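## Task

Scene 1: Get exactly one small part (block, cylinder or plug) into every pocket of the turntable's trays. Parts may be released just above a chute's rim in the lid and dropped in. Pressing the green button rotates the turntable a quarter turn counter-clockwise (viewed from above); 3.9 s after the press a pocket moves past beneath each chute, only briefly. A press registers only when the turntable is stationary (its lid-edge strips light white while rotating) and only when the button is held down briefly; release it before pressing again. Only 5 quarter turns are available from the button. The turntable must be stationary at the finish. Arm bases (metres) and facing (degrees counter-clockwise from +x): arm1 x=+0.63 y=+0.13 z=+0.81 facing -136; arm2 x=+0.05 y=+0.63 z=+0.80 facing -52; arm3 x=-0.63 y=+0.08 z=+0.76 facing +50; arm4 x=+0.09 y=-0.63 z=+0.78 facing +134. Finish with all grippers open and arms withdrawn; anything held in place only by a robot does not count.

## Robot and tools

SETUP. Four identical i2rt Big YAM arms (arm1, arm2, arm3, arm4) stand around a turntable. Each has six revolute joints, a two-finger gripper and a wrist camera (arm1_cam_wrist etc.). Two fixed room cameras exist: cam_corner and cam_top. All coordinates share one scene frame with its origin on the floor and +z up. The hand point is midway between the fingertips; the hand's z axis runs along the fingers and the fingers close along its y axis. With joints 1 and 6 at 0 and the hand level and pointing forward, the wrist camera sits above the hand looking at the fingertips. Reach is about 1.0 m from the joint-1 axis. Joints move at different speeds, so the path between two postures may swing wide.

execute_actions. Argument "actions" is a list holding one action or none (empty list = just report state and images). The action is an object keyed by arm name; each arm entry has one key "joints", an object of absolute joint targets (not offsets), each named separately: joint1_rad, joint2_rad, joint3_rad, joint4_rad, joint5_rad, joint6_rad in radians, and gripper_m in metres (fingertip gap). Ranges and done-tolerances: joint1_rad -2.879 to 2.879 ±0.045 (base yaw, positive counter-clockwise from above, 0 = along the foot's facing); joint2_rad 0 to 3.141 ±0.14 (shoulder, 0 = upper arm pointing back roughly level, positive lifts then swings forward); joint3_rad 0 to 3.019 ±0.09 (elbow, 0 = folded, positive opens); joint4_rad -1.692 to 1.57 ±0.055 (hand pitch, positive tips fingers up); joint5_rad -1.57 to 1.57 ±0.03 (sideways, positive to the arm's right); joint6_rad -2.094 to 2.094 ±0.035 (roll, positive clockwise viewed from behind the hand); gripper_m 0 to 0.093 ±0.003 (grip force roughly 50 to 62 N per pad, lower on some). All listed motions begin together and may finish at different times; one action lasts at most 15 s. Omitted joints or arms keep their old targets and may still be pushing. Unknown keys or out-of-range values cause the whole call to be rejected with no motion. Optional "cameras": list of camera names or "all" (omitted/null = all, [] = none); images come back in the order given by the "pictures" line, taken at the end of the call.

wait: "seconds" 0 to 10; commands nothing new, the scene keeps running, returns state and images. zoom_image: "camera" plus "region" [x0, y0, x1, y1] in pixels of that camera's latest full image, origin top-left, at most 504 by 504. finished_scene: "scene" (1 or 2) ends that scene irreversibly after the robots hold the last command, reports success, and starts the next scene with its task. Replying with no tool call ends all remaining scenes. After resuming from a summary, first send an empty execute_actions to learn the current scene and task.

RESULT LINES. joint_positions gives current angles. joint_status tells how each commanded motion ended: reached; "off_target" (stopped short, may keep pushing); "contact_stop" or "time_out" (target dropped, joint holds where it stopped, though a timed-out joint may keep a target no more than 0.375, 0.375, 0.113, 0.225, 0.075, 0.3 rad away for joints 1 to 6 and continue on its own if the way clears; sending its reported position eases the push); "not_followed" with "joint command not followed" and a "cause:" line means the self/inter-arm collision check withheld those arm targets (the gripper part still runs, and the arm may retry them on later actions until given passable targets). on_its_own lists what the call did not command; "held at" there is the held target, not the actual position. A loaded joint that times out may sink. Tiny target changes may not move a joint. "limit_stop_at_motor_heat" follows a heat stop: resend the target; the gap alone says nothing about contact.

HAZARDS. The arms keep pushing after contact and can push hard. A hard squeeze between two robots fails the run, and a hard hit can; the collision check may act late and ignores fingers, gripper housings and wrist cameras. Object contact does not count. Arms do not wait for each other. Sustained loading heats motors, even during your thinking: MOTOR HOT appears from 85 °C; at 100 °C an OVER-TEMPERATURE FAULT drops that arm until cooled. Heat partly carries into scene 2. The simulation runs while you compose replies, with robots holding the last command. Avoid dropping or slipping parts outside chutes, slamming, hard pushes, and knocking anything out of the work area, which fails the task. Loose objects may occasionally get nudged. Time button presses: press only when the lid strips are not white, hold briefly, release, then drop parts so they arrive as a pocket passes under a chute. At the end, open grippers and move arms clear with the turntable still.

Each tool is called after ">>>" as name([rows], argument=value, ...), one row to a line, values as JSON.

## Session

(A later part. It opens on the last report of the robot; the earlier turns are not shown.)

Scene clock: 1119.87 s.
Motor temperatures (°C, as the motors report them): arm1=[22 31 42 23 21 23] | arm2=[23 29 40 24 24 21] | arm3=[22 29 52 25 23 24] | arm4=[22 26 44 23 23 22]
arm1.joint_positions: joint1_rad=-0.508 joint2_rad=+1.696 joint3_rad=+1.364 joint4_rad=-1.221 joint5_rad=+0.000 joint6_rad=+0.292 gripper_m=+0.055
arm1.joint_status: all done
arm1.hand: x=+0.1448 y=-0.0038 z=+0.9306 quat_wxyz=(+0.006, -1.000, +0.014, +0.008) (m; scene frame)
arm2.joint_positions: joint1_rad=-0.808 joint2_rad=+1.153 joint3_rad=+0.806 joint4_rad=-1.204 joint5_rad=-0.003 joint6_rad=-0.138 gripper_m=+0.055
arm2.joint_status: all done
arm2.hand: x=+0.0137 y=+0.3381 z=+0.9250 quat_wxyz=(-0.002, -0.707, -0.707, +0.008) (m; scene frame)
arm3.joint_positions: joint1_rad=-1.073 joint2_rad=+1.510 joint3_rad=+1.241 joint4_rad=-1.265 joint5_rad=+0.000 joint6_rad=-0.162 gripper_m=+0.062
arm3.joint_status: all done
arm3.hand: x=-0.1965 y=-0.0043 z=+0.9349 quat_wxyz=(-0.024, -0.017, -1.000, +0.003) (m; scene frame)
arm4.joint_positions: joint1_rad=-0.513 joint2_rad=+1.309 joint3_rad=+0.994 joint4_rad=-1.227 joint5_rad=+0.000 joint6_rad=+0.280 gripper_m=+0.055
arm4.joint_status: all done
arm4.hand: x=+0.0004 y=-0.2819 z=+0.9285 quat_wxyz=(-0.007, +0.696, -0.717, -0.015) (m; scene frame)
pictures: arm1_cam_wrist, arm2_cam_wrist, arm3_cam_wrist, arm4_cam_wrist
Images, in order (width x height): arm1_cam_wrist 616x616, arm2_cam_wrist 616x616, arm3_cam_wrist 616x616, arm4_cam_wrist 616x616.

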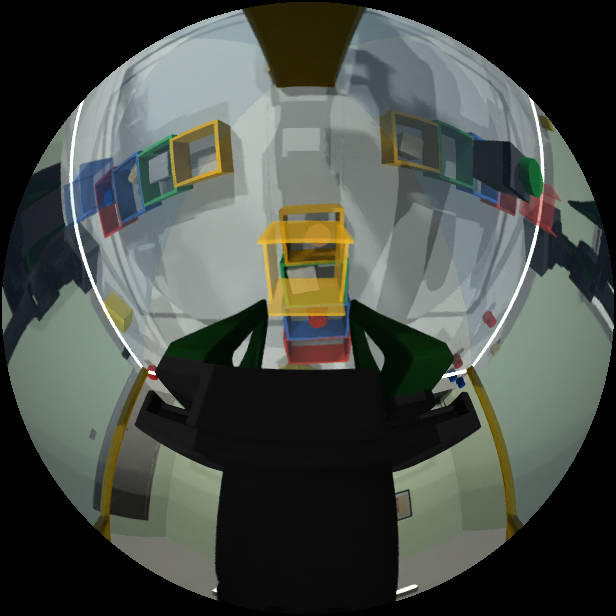

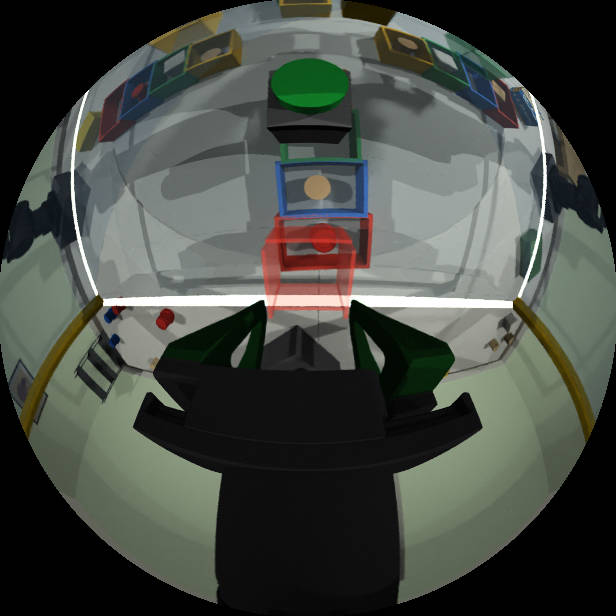

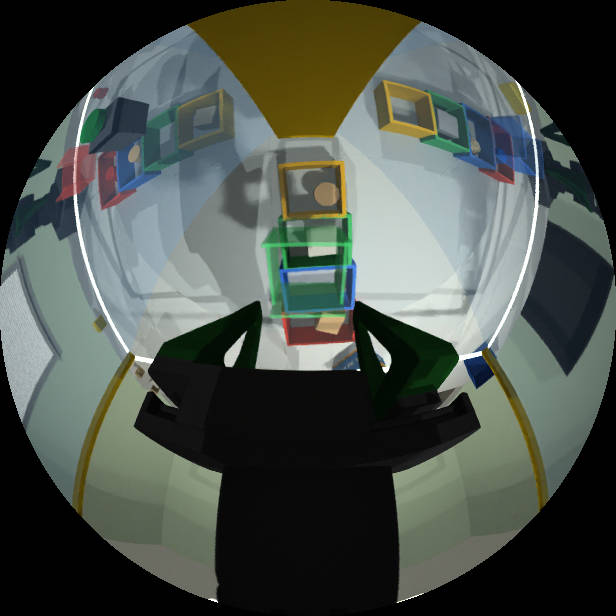

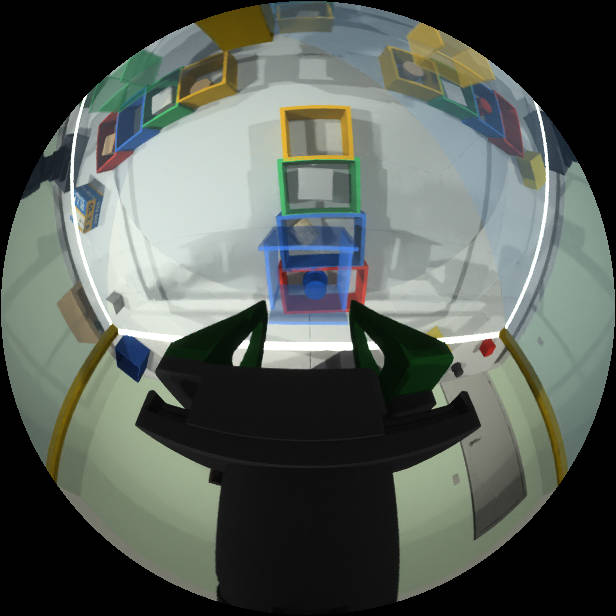

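>>> execute_actions([
  {"arm1":{"joints":{"joint2_rad":1.295,"joint3_rad":1.0,"joint4_rad":-1.275}},"arm2":{"joints":{"joint1_rad":-1.24,"joint2_rad":1.235,"joint3_rad":0.965,"joint4_rad":-1.275,"gripper_m":0.072}},"arm3":{"joints":{"joint2_rad":1.09,"joint3_rad":0.95,"joint4_rad":-1.43,"gripper_m":0.072}},"arm4":{"joints":{"joint1_rad":-0.9,"joint2_rad":0.88,"joint3_rad":0.785,"joint4_rad":-1.485}}},
], cameras=["arm1_cam_wrist","arm4_cam_wrist","cam_top"])

Scene clock: 1154.83 s.
Motor temperatures (°C, as the motors report them): arm1=[22 32 43 23 21 23] | arm2=[23 28 40 24 24 21] | arm3=[22 29 54 25 23 24] | arm4=[22 26 44 23 23 22]
arm1.joint_positions: joint1_rad=-0.508 joint2_rad=+1.279 joint3_rad=+1.005 joint4_rad=-1.271 joint5_rad=+0.000 joint6_rad=+0.292 gripper_m=+0.055
arm1.joint_status: all done
arm1.hand: x=+0.2897 y=+0.0347 z=+0.9677 quat_wxyz=(+0.005, -1.000, +0.014, +0.011) (m; scene frame)
arm2.joint_positions: joint1_rad=-1.240 joint2_rad=+1.236 joint3_rad=+0.925 joint4_rad=-1.261 joint5_rad=-0.001 joint6_rad=-0.138 gripper_m=+0.072
arm2.joint_status: all done
arm2.hand: x=-0.1210 y=+0.3564 z=+0.9457 quat_wxyz=(+0.004, -0.843, -0.539, +0.001) (m; scene frame)
arm3.joint_positions: joint1_rad=-1.073 joint2_rad=+1.081 joint3_rad=+0.957 joint4_rad=-1.426 joint5_rad=+0.000 joint6_rad=-0.162 gripper_m=+0.072
arm3.joint_status: all done
arm3.hand: x=-0.3503 y=+0.0261 z=+0.9711 quat_wxyz=(-0.015, -0.017, -1.000, +0.001) (m; scene frame)
arm4.joint_positions: joint1_rad=-0.896 joint2_rad=+0.873 joint3_rad=+0.773 joint4_rad=-1.479 joint5_rad=+0.000 joint6_rad=+0.280 gripper_m=+0.055
arm4.joint_status: all done
arm4.hand: x=+0.1174 y=-0.4239 z=+0.9581 quat_wxyz=(+0.003, +0.547, -0.837, +0.001) (m; scene frame)
pictures: arm1_cam_wrist, arm4_cam_wrist, cam_top
Images, in order (width x height): arm1_cam_wrist 616x616, arm4_cam_wrist 616x616, cam_top 672x504.

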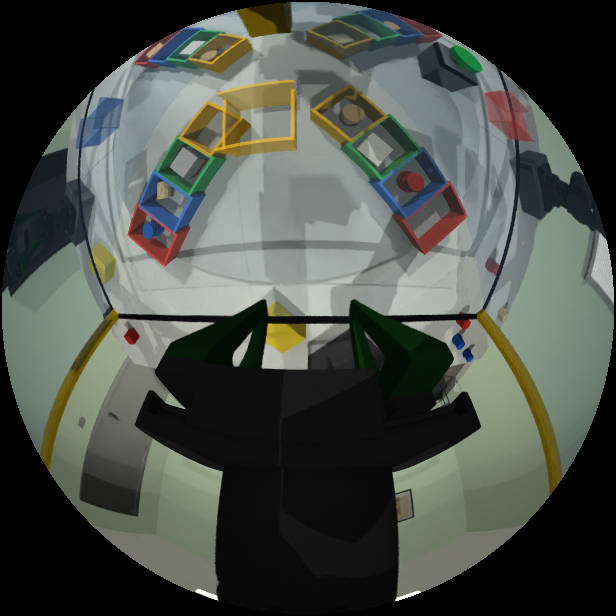

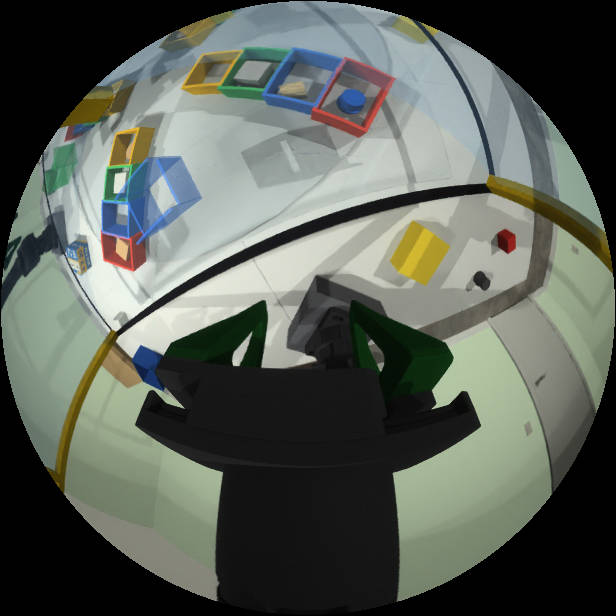

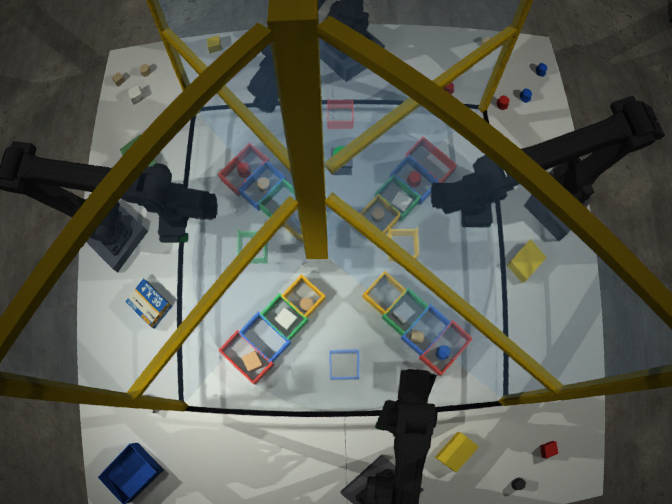

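>>> execute_actions([
  {"arm1":{"joints":{"joint1_rad":-2.258,"joint2_rad":0.825,"joint3_rad":0.68,"joint4_rad":-1.44,"gripper_m":0.06}},"arm2":{"joints":{"joint1_rad":-2.399,"joint6_rad":-0.392}},"arm3":{"joints":{"joint1_rad":0.664,"joint2_rad":1.02,"joint3_rad":0.915,"joint4_rad":-1.46,"joint6_rad":-0.44}},"arm4":{"joints":{"joint1_rad":-2.39,"gripper_m":0.064}}},
])

Scene clock: 1162.40 s.
Motor temperatures (°C, as the motors report them): arm1=[22 31 42 23 21 23] | arm2=[23 28 41 24 24 21] | arm3=[22 29 52 25 23 24] | arm4=[22 26 44 23 23 22]
arm1.joint_positions: joint1_rad=-2.247 joint2_rad=+0.820 joint3_rad=+0.688 joint4_rad=-1.434 joint5_rad=+0.000 joint6_rad=+0.292 gripper_m=+0.060
arm1.joint_status: all done
arm1.hand: x=+0.6119 y=+0.3181 z=+0.9672 quat_wxyz=(+0.007, -0.634, +0.773, +0.008) (m; scene frame)
arm2.joint_positions: joint1_rad=-2.399 joint2_rad=+1.236 joint3_rad=+0.925 joint4_rad=-1.261 joint5_rad=-0.001 joint6_rad=-0.378 gripper_m=+0.072
arm2.joint_status: all done
arm2.hand: x=-0.2657 y=+0.6811 z=+0.9484 quat_wxyz=(+0.002, -0.994, -0.109, +0.003) (m; scene frame)
arm3.joint_positions: joint1_rad=+0.657 joint2_rad=+1.021 joint3_rad=+0.915 joint4_rad=-1.452 joint5_rad=+0.000 joint6_rad=-0.430 gripper_m=+0.072
arm3.joint_status: all done
arm3.hand: x=-0.6221 y=+0.3473 z=+0.9680 quat_wxyz=(-0.009, +0.832, -0.555, +0.001) (m; scene frame)
arm4.joint_positions: joint1_rad=-2.386 joint2_rad=+0.873 joint3_rad=+0.773 joint4_rad=-1.479 joint5_rad=+0.000 joint6_rad=+0.280 gripper_m=+0.064
arm4.joint_status: all done
arm4.hand: x=+0.2973 y=-0.6421 z=+0.9567 quat_wxyz=(+0.006, -0.166, -0.986, -0.001) (m; scene frame)
pictures: arm1_cam_wrist, arm2_cam_wrist, arm3_cam_wrist, arm4_cam_wrist, cam_corner, cam_top
Images, in order (width x height): arm1_cam_wrist 616x616, arm2_cam_wrist 616x616, arm3_cam_wrist 616x616, arm4_cam_wrist 616x616, cam_corner 672x504, cam_top 672x504.

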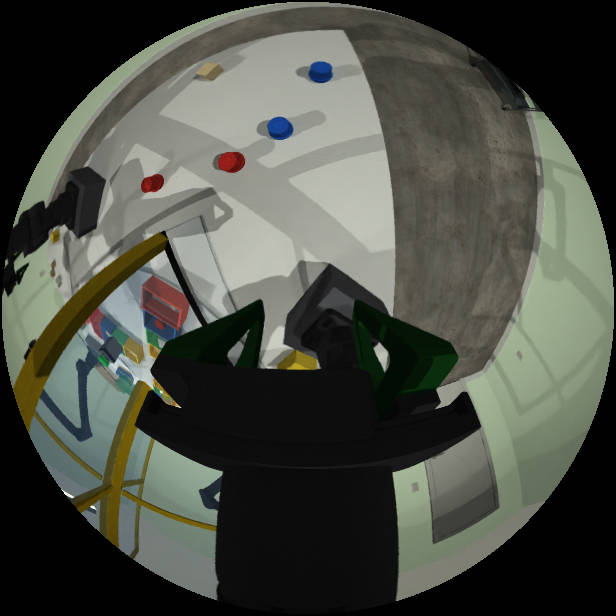

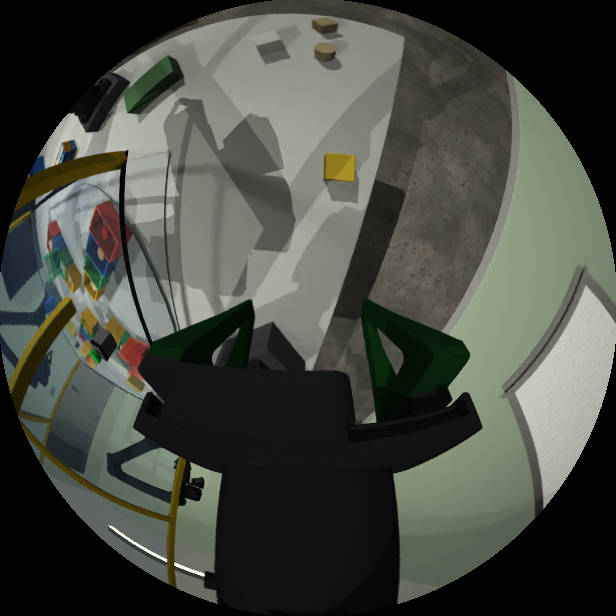

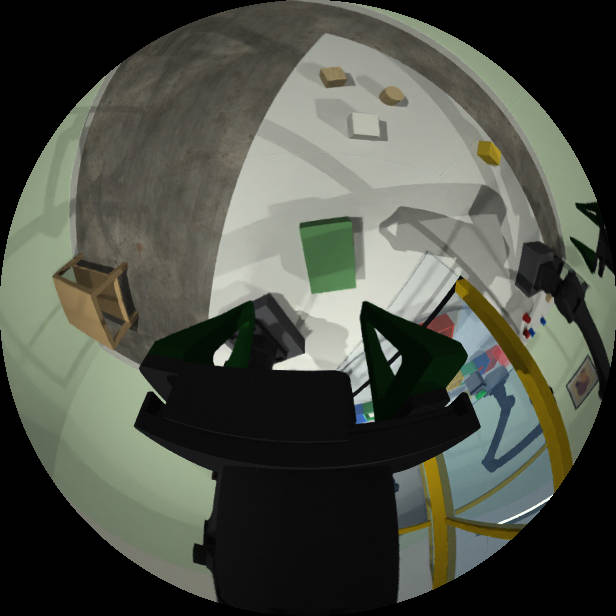

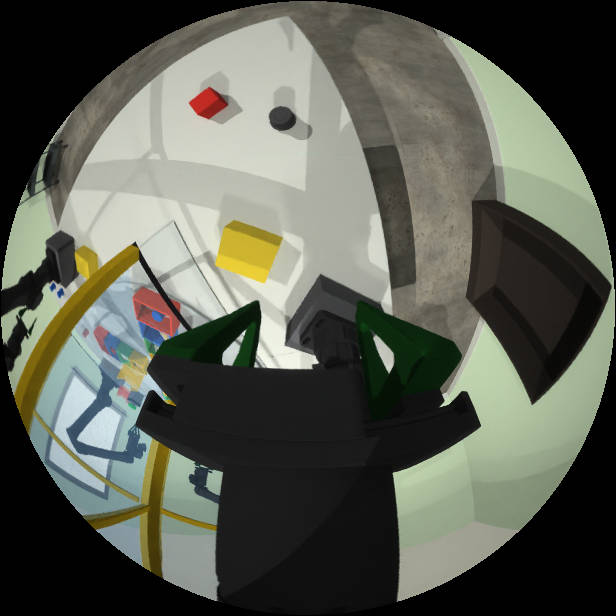

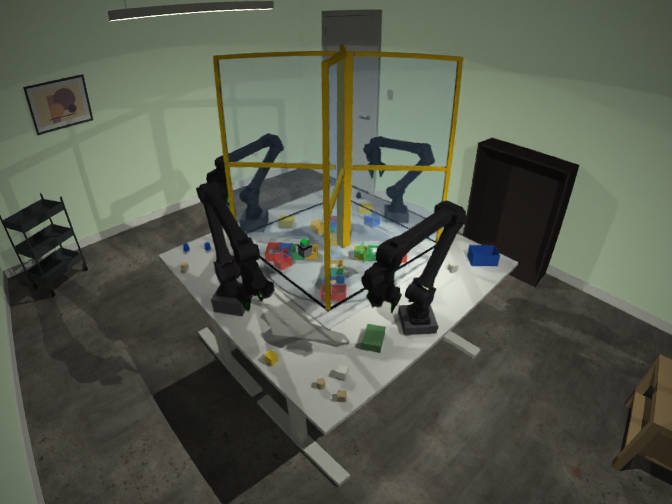

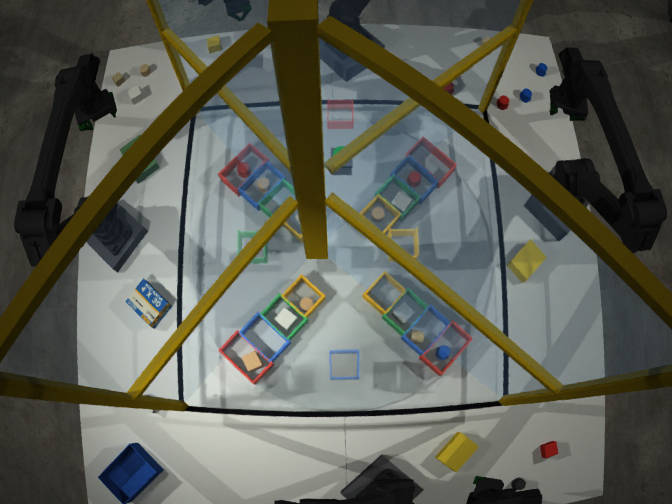

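>>> zoom_image(camera="arm1_cam_wrist", region=[238, 90, 322, 174])

>>> zoom_image(camera="arm2_cam_wrist", region=[298, 126, 382, 210])

>>> zoom_image(camera="arm3_cam_wrist", region=[324, 84, 408, 168])

>>> zoom_image(camera="arm4_cam_wrist", region=[240, 76, 324, 160])

Region (238, 90, 322, 174) of arm1_cam_wrist's 616x616 image, scaled by 6.000, with more detail than that image has.

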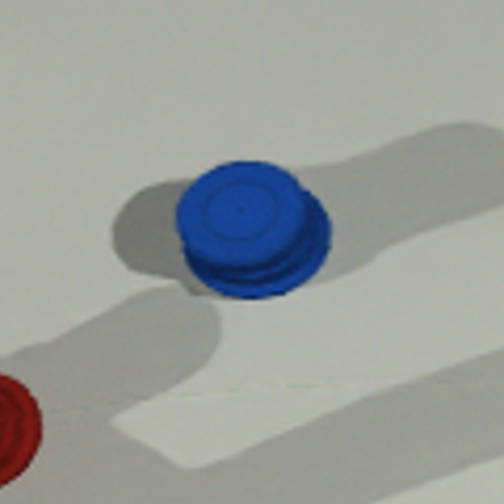

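Region (298, 126, 382, 210) of arm2_cam_wrist's 616x616 image, scaled by 6.000, with more detail than that image has.

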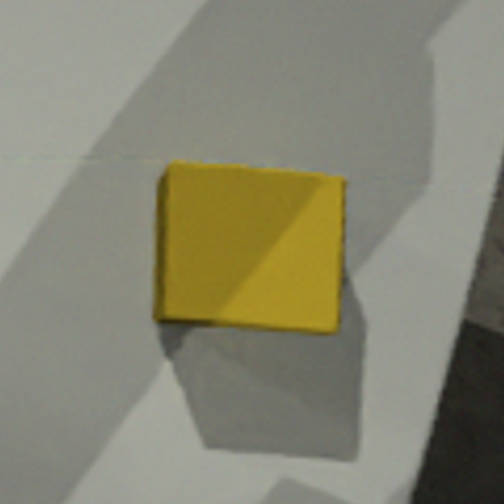

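Region (324, 84, 408, 168) of arm3_cam_wrist's 616x616 image, scaled by 6.000, with more detail than that image has.

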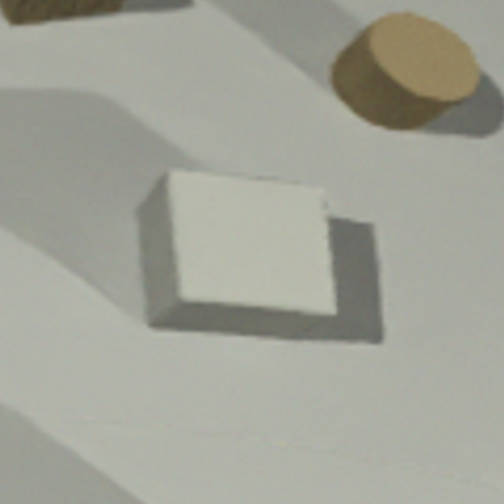

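Region (240, 76, 324, 160) of arm4_cam_wrist's 616x616 image, scaled by 6.000, with more detail than that image has.

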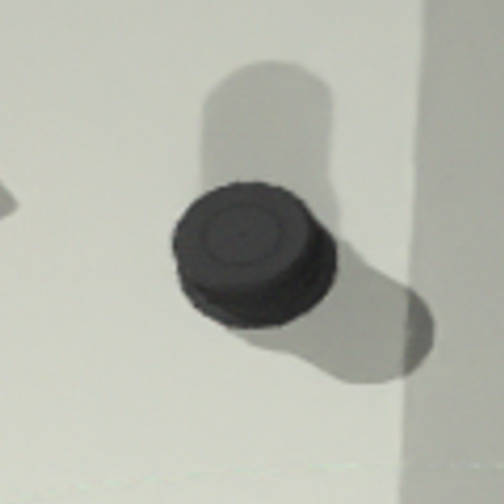

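>>> execute_actions([
  {"arm1":{"joints":{"joint1_rad":-2.278,"joint2_rad":1.738,"joint3_rad":0.791,"joint4_rad":-0.612,"gripper_m":0.064}},"arm2":{"joints":{"joint1_rad":-2.408,"joint2_rad":1.826,"joint3_rad":0.992,"joint4_rad":-0.699}},"arm3":{"joints":{"joint2_rad":1.803,"joint3_rad":1.103,"joint4_rad":-0.82,"joint6_rad":-0.52,"gripper_m":0.078}},"arm4":{"joints":{"joint1_rad":-2.432,"joint2_rad":1.659,"joint3_rad":0.884,"joint4_rad":-0.743,"gripper_m":0.068}}},
], cameras=["arm1_cam_wrist","arm2_cam_wrist","arm3_cam_wrist","arm4_cam_wrist"])

Scene clock: 1206.90 s.
Motor temperatures (°C, as the motors report them): arm1=[22 29 40 23 21 23] | arm2=[23 28 43 24 24 21] | arm3=[22 28 49 25 23 24] | arm4=[22 26 44 23 23 22]
arm1.joint_positions: joint1_rad=-2.264 joint2_rad=+1.729 joint3_rad=+0.769 joint4_rad=-0.622 joint5_rad=+0.000 joint6_rad=+0.292 gripper_m=+0.064
arm1.joint_status: all done
arm1.hand: x=+0.6023 y=+0.4932 z=+0.7472 quat_wxyz=(+0.003, -0.627, +0.779, +0.001) (m; scene frame)
arm2.joint_positions: joint1_rad=-2.400 joint2_rad=+1.827 joint3_rad=+0.956 joint4_rad=-0.715 joint5_rad=-0.001 joint6_rad=-0.378 gripper_m=+0.072
arm2.joint_status: all done
arm2.hand: x=-0.3676 y=+0.6985 z=+0.7434 quat_wxyz=(+0.000, -0.994, -0.109, -0.003) (m; scene frame)
arm3.joint_positions: joint1_rad=+0.657 joint2_rad=+1.816 joint3_rad=+1.086 joint4_rad=-0.831 joint5_rad=+0.000 joint6_rad=-0.509 gripper_m=+0.078
arm3.joint_status: all done
arm3.hand: x=-0.6123 y=+0.5489 z=+0.7460 quat_wxyz=(-0.007, +0.853, -0.522, +0.002) (m; scene frame)
arm4.joint_positions: joint1_rad=-2.428 joint2_rad=+1.660 joint3_rad=+0.851 joint4_rad=-0.752 joint5_rad=+0.000 joint6_rad=+0.280 gripper_m=+0.068
arm4.joint_status: all done
arm4.hand: x=+0.4759 y=-0.6672 z=+0.7550 quat_wxyz=(-0.003, -0.186, -0.983, -0.002) (m; scene frame)
pictures: arm1_cam_wrist, arm2_cam_wrist, arm3_cam_wrist, arm4_cam_wrist
Images, in order (width x height): arm1_cam_wrist 616x616, arm2_cam_wrist 616x616, arm3_cam_wrist 616x616, arm4_cam_wrist 616x616.

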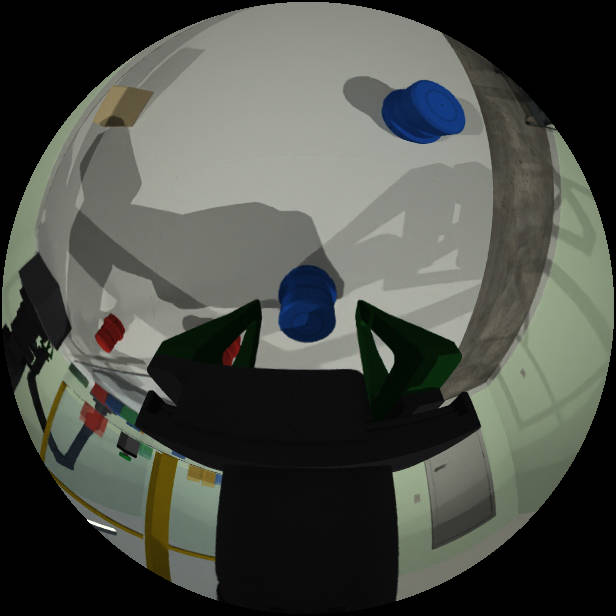

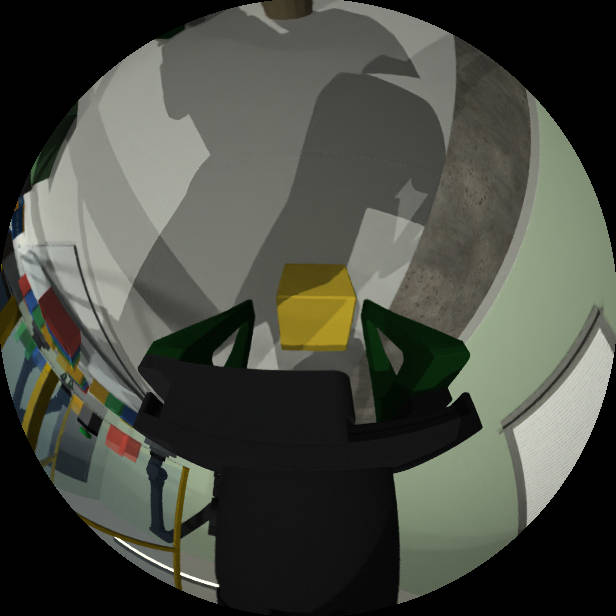

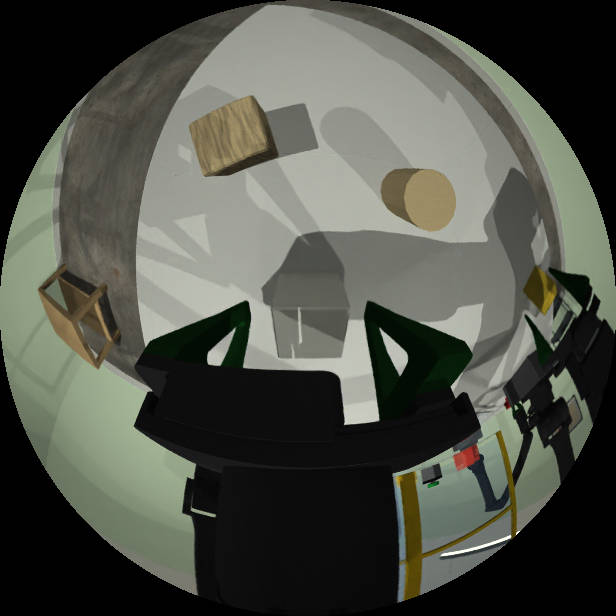

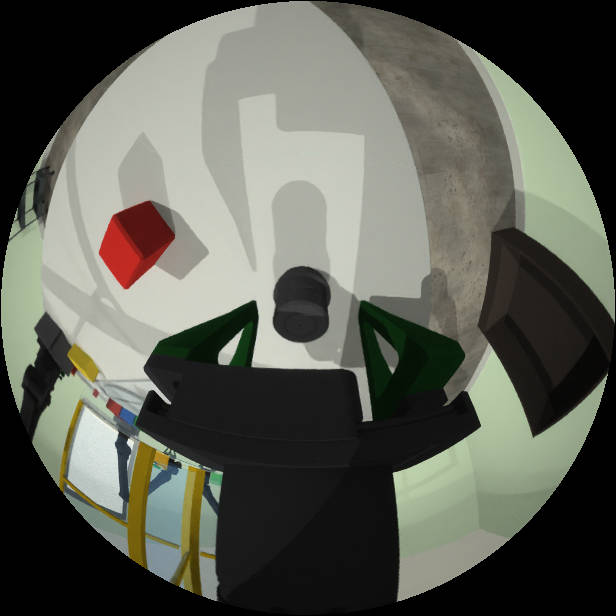

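>>> execute_actions([
  {"arm1":{"joints":{"joint4_rad":-0.591,"gripper_m":0.018}},"arm2":{"joints":{"joint4_rad":-0.669,"gripper_m":0.029}},"arm3":{"joints":{"gripper_m":0.029}},"arm4":{"joints":{"joint4_rad":-0.722,"gripper_m":0.018}}},
], cameras=["arm1_cam_wrist","arm2_cam_wrist","arm3_cam_wrist","arm4_cam_wrist"])

Scene clock: 1215.33 s.
Motor temperatures (°C, as the motors report them): arm1=[22 29 39 23 21 23] | arm2=[23 28 42 24 24 21] | arm3=[22 29 49 25 23 24] | arm4=[22 26 44 23 23 22]
arm1.joint_positions: joint1_rad=-2.264 joint2_rad=+1.729 joint3_rad=+0.769 joint4_rad=-0.601 joint5_rad=+0.000 joint6_rad=+0.292 gripper_m=+0.028
arm1.joint_status: gripper_m off_target (ended at +0.028, target +0.018); the others done
arm1.hand: x=+0.6020 y=+0.4982 z=+0.7473 quat_wxyz=(+0.009, -0.627, +0.779, +0.009) (m; scene frame)
arm2.joint_positions: joint1_rad=-2.400 joint2_rad=+1.827 joint3_rad=+0.956 joint4_rad=-0.688 joint5_rad=-0.001 joint6_rad=-0.379 gripper_m=+0.039
arm2.joint_status: gripper_m off_target (ended at +0.039, target +0.029); the others done
arm2.hand: x=-0.3740 y=+0.6998 z=+0.7434 quat_wxyz=(+0.004, -0.994, -0.109, +0.010) (m; scene frame)
arm3.joint_positions: joint1_rad=+0.657 joint2_rad=+1.816 joint3_rad=+1.086 joint4_rad=-0.830 joint5_rad=+0.001 joint6_rad=-0.510 gripper_m=+0.040
arm3.joint_status: gripper_m off_target (ended at +0.040, target +0.029)
arm3.hand: x=-0.6123 y=+0.5491 z=+0.7460 quat_wxyz=(-0.008, +0.853, -0.522, +0.002) (m; scene frame)
arm4.joint_positions: joint1_rad=-2.428 joint2_rad=+1.660 joint3_rad=+0.851 joint4_rad=-0.732 joint5_rad=+0.000 joint6_rad=+0.280 gripper_m=+0.028
arm4.joint_status: gripper_m off_target (ended at +0.028, target +0.018); the others done
arm4.hand: x=+0.4809 y=-0.6676 z=+0.7550 quat_wxyz=(-0.013, -0.186, -0.982, -0.003) (m; scene frame)
pictures: arm1_cam_wrist, arm2_cam_wrist, arm3_cam_wrist, arm4_cam_wrist
Images, in order (width x height): arm1_cam_wrist 616x616, arm2_cam_wrist 616x616, arm3_cam_wrist 616x616, arm4_cam_wrist 616x616.

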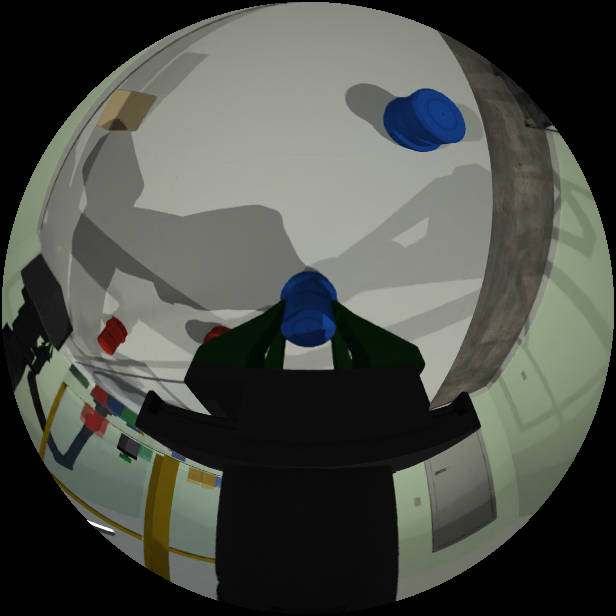

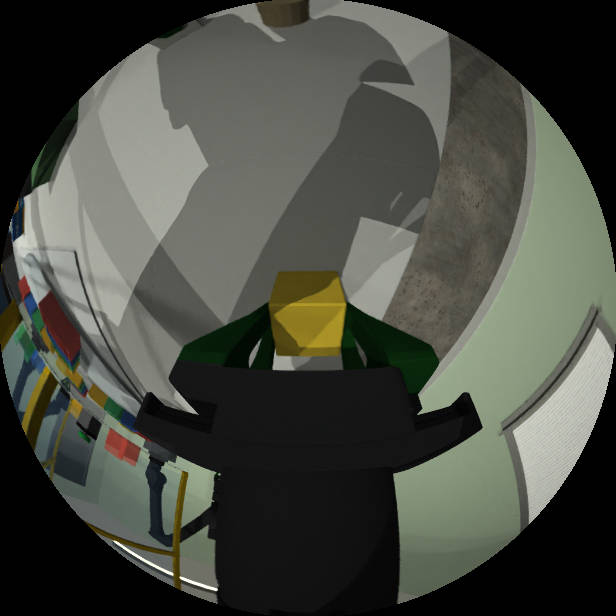

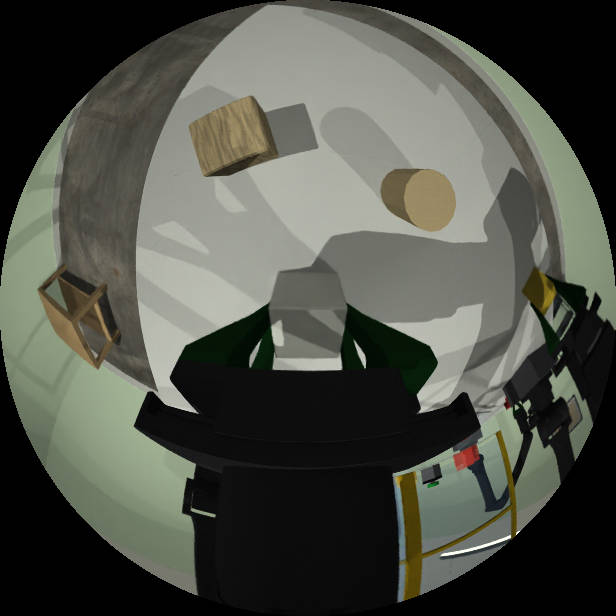

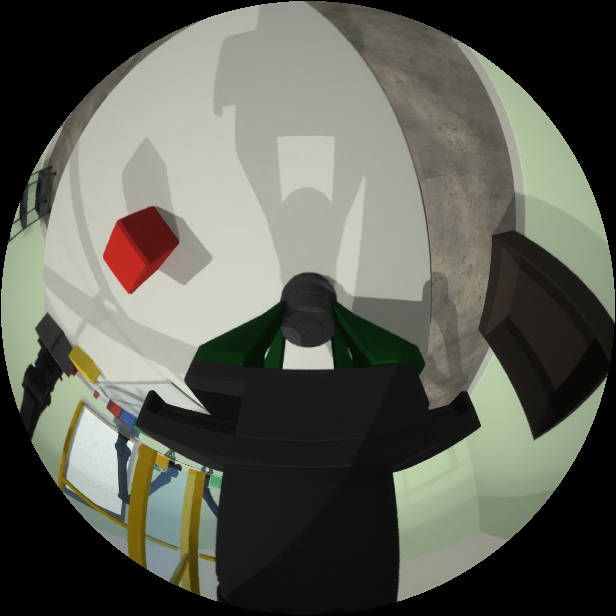

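>>> execute_actions([
  {"arm1":{"joints":{"joint2_rad":0.805,"joint3_rad":0.785,"joint4_rad":-1.545}},"arm2":{"joints":{"joint2_rad":1.15,"joint3_rad":0.97,"joint4_rad":-1.45,"joint6_rad":-0.124}},"arm3":{"joints":{"joint2_rad":1.01,"joint3_rad":1.1,"joint4_rad":-1.65,"joint6_rad":-0.151}},"arm4":{"joints":{"joint2_rad":0.875,"joint3_rad":0.87,"joint4_rad":-1.55}}},
], cameras=["cam_corner"])

Scene clock: 1228.27 s.
Motor temperatures (°C, as the motors report them): arm1=[22 30 39 23 21 23] | arm2=[23 29 41 24 24 21] | arm3=[22 29 49 25 23 24] | arm4=[22 26 43 23 23 22]
arm1.joint_positions: joint1_rad=-2.264 joint2_rad=+0.801 joint3_rad=+0.769 joint4_rad=-1.536 joint5_rad=+0.000 joint6_rad=+0.292 gripper_m=+0.028
arm1.joint_status: all done
arm1.hand: x=+0.6155 y=+0.3140 z=+1.0009 quat_wxyz=(+0.007, -0.627, +0.779, +0.006) (m; scene frame)
arm2.joint_positions: joint1_rad=-2.400 joint2_rad=+1.155 joint3_rad=+0.956 joint4_rad=-1.436 joint5_rad=-0.001 joint6_rad=-0.138 gripper_m=+0.039
arm2.joint_status: all done
arm2.hand: x=-0.2309 y=+0.6759 z=+0.9840 quat_wxyz=(-0.003, -1.000, +0.011, -0.027) (m; scene frame)
arm3.joint_positions: joint1_rad=+0.657 joint2_rad=+1.005 joint3_rad=+1.086 joint4_rad=-1.641 joint5_rad=+0.001 joint6_rad=-0.162 gripper_m=+0.040
arm3.joint_status: all done
arm3.hand: x=-0.6229 y=+0.3417 z=+1.0366 quat_wxyz=(-0.008, +0.750, -0.661, +0.000) (m; scene frame)
arm4.joint_positions: joint1_rad=-2.428 joint2_rad=+0.877 joint3_rad=+0.851 joint4_rad=-1.542 joint5_rad=+0.000 joint6_rad=+0.280 gripper_m=+0.028
arm4.joint_status: all done
arm4.hand: x=+0.3025 y=-0.6514 z=+0.9857 quat_wxyz=(+0.001, -0.186, -0.983, -0.001) (m; scene frame)
pictures: cam_corner
Images, in order (width x height): cam_corner 672x504.

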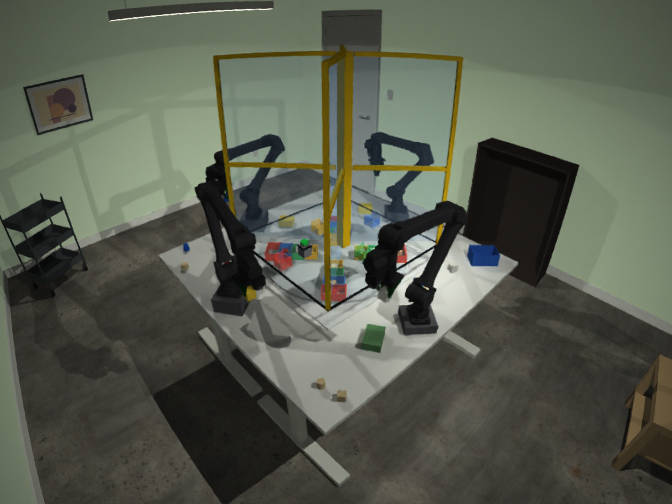

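>>> execute_actions([
  {"arm1":{"joints":{"joint1_rad":-0.496}},"arm2":{"joints":{"joint1_rad":-0.767,"joint3_rad":1.228,"joint4_rad":-1.5}},"arm3":{"joints":{"joint1_rad":-1.08}},"arm4":{"joints":{"joint1_rad":-0.511}}},
], cameras=["cam_top"])

Scene clock: 1237.70 s.
Motor temperatures (°C, as the motors report them): arm1=[22 29 40 23 21 23] | arm2=[23 28 41 24 24 21] | arm3=[22 28 50 25 23 24] | arm4=[22 26 44 23 23 22]
arm1.joint_positions: joint1_rad=-0.507 joint2_rad=+0.801 joint3_rad=+0.769 joint4_rad=-1.536 joint5_rad=+0.000 joint6_rad=+0.292 gripper_m=+0.028
arm1.joint_status: all done
arm1.hand: x=+0.4468 y=+0.0764 z=+0.9968 quat_wxyz=(+0.008, -1.000, +0.014, +0.000) (m; scene frame)
arm2.joint_positions: joint1_rad=-0.767 joint2_rad=+1.155 joint3_rad=+1.189 joint4_rad=-1.488 joint5_rad=+0.000 joint6_rad=-0.136 gripper_m=+0.039
arm2.joint_status: all done
arm2.hand: x=+0.0219 y=+0.2891 z=+1.0697 quat_wxyz=(-0.032, -0.692, -0.719, +0.047) (m; scene frame)
arm3.joint_positions: joint1_rad=-1.074 joint2_rad=+1.011 joint3_rad=+1.086 joint4_rad=-1.641 joint5_rad=+0.000 joint6_rad=-0.160 gripper_m=+0.040
arm3.joint_status: all done
arm3.hand: x=-0.3777 y=+0.0312 z=+1.0373 quat_wxyz=(-0.007, -0.018, -1.000, +0.000) (m; scene frame)
arm4.joint_positions: joint1_rad=-0.514 joint2_rad=+0.877 joint3_rad=+0.851 joint4_rad=-1.542 joint5_rad=+0.000 joint6_rad=+0.280 gripper_m=+0.028
arm4.joint_status: all done
arm4.hand: x=+0.0368 y=-0.4228 z=+0.9874 quat_wxyz=(+0.000, +0.696, -0.718, -0.004) (m; scene frame)
pictures: cam_top
Images, in order (width x height): cam_top 672x504.

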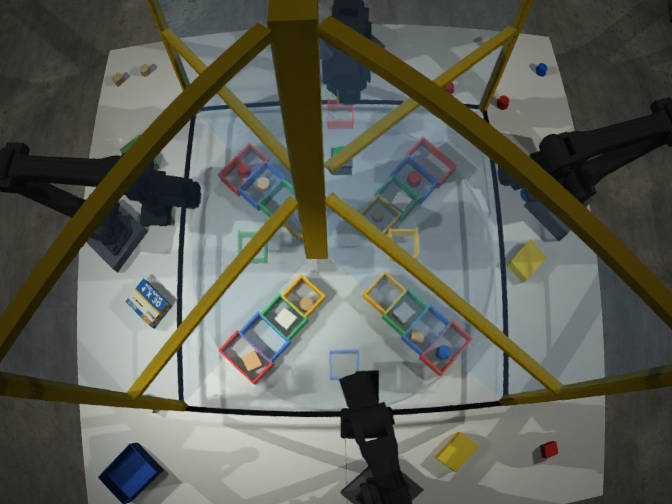

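>>> execute_actions([
  {"arm1":{"joints":{"joint2_rad":1.692,"joint3_rad":1.4,"joint4_rad":-1.215}},"arm2":{"joints":{"joint2_rad":1.475,"joint3_rad":1.21,"joint4_rad":-1.217}},"arm3":{"joints":{"joint2_rad":1.495,"joint3_rad":1.272,"joint4_rad":-1.256}},"arm4":{"joints":{"joint2_rad":1.302,"joint3_rad":1.048,"joint4_rad":-1.24}}},
])

Scene clock: 1245.20 s.
Motor temperatures (°C, as the motors report them): arm1=[22 29 41 23 21 23] | arm2=[23 28 42 24 24 21] | arm3=[22 28 50 25 23 24] | arm4=[22 26 44 23 23 22]
arm1.joint_positions: joint1_rad=-0.507 joint2_rad=+1.698 joint3_rad=+1.358 joint4_rad=-1.216 joint5_rad=+0.000 joint6_rad=+0.292 gripper_m=+0.028
arm1.joint_status: all done
arm1.hand: x=+0.1460 y=-0.0038 z=+0.9279 quat_wxyz=(+0.006, -1.000, +0.014, +0.006) (m; scene frame)
arm2.joint_positions: joint1_rad=-0.767 joint2_rad=+1.496 joint3_rad=+1.189 joint4_rad=-1.232 joint5_rad=+0.000 joint6_rad=-0.136 gripper_m=+0.039
arm2.joint_status: all done
arm2.hand: x=+0.0118 y=+0.1981 z=+0.9482 quat_wxyz=(-0.005, -0.694, -0.720, +0.014) (m; scene frame)
arm3.joint_positions: joint1_rad=-1.074 joint2_rad=+1.507 joint3_rad=+1.243 joint4_rad=-1.265 joint5_rad=+0.000 joint6_rad=-0.160 gripper_m=+0.040
arm3.joint_status: all done
arm3.hand: x=-0.1959 y=-0.0046 z=+0.9369 quat_wxyz=(-0.026, -0.018, -0.999, +0.003) (m; scene frame)
arm4.joint_positions: joint1_rad=-0.514 joint2_rad=+1.318 joint3_rad=+1.017 joint4_rad=-1.248 joint5_rad=+0.000 joint6_rad=+0.280 gripper_m=+0.028
arm4.joint_status: all done
arm4.hand: x=+0.0001 y=-0.2786 z=+0.9336 quat_wxyz=(-0.005, +0.696, -0.718, -0.012) (m; scene frame)
pictures: arm1_cam_wrist, arm2_cam_wrist, arm3_cam_wrist, arm4_cam_wrist, cam_corner, cam_top
Images, in order (width x height): arm1_cam_wrist 616x616, arm2_cam_wrist 616x616, arm3_cam_wrist 616x616, arm4_cam_wrist 616x616, cam_corner 672x504, cam_top 672x504.

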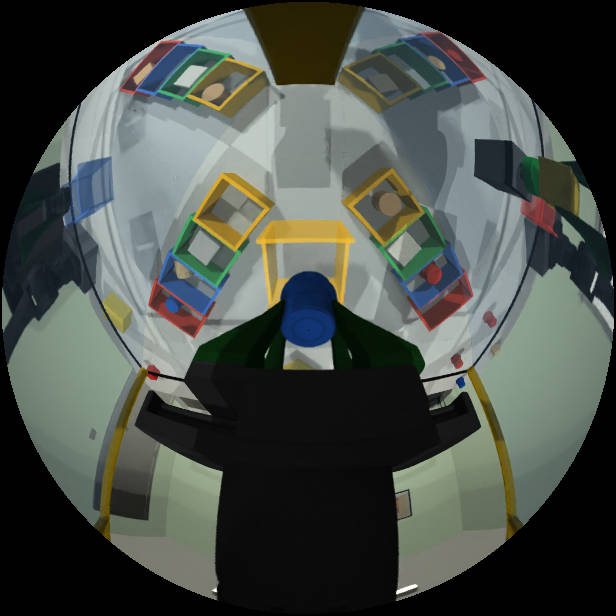

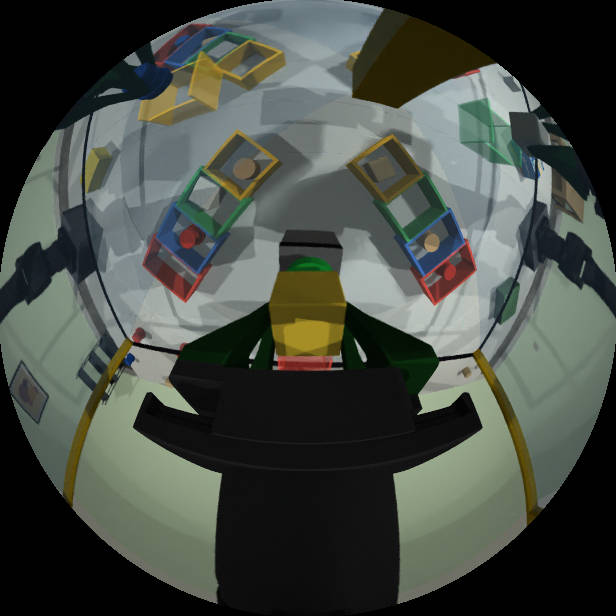

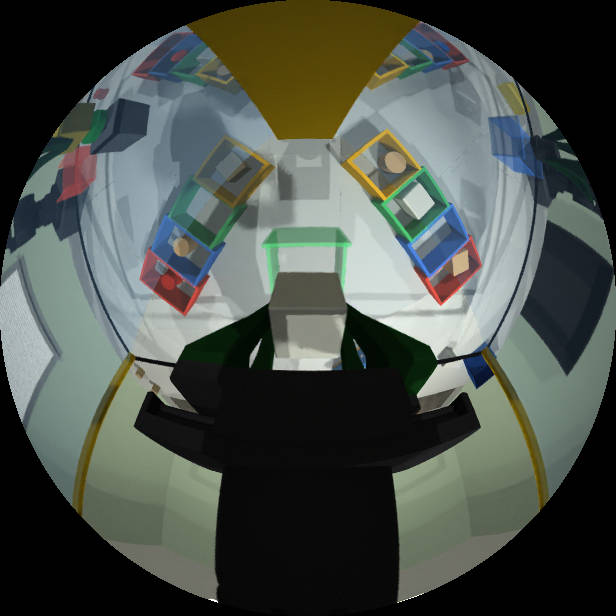

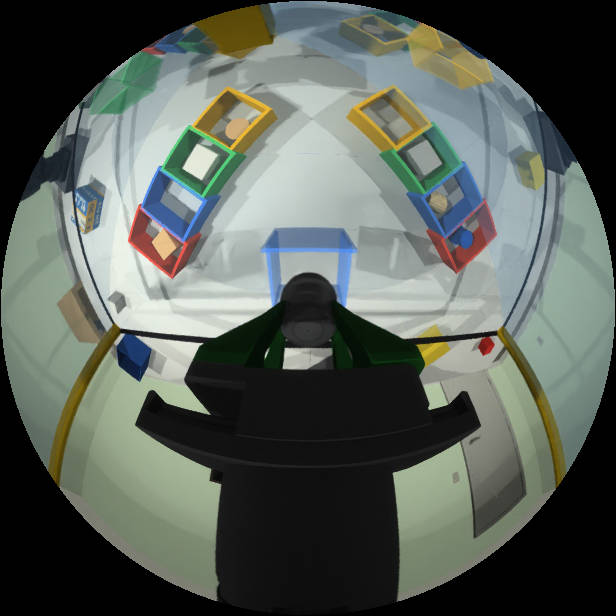

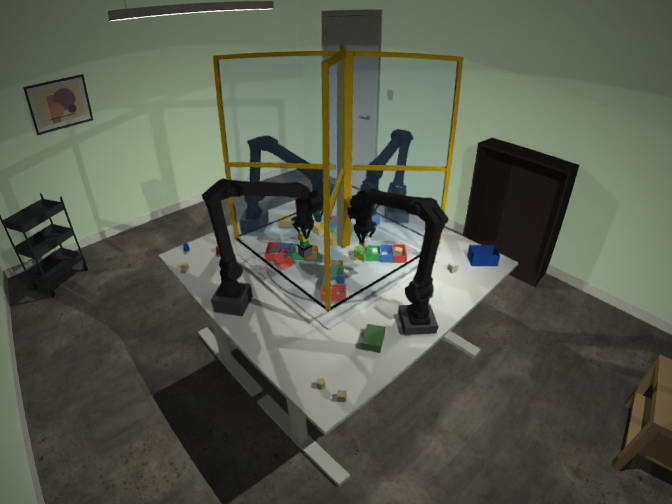

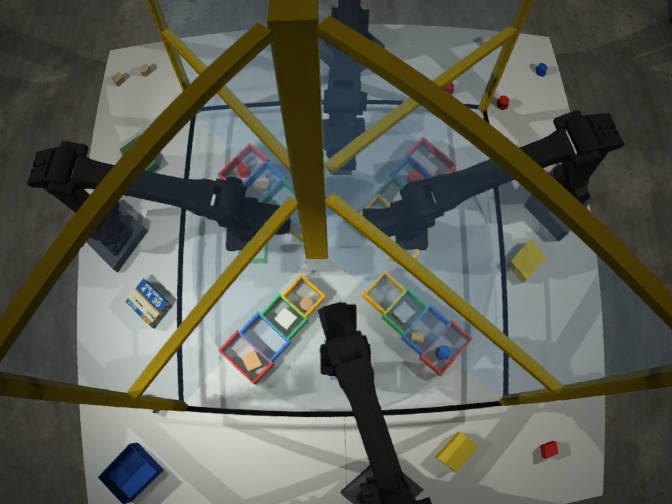

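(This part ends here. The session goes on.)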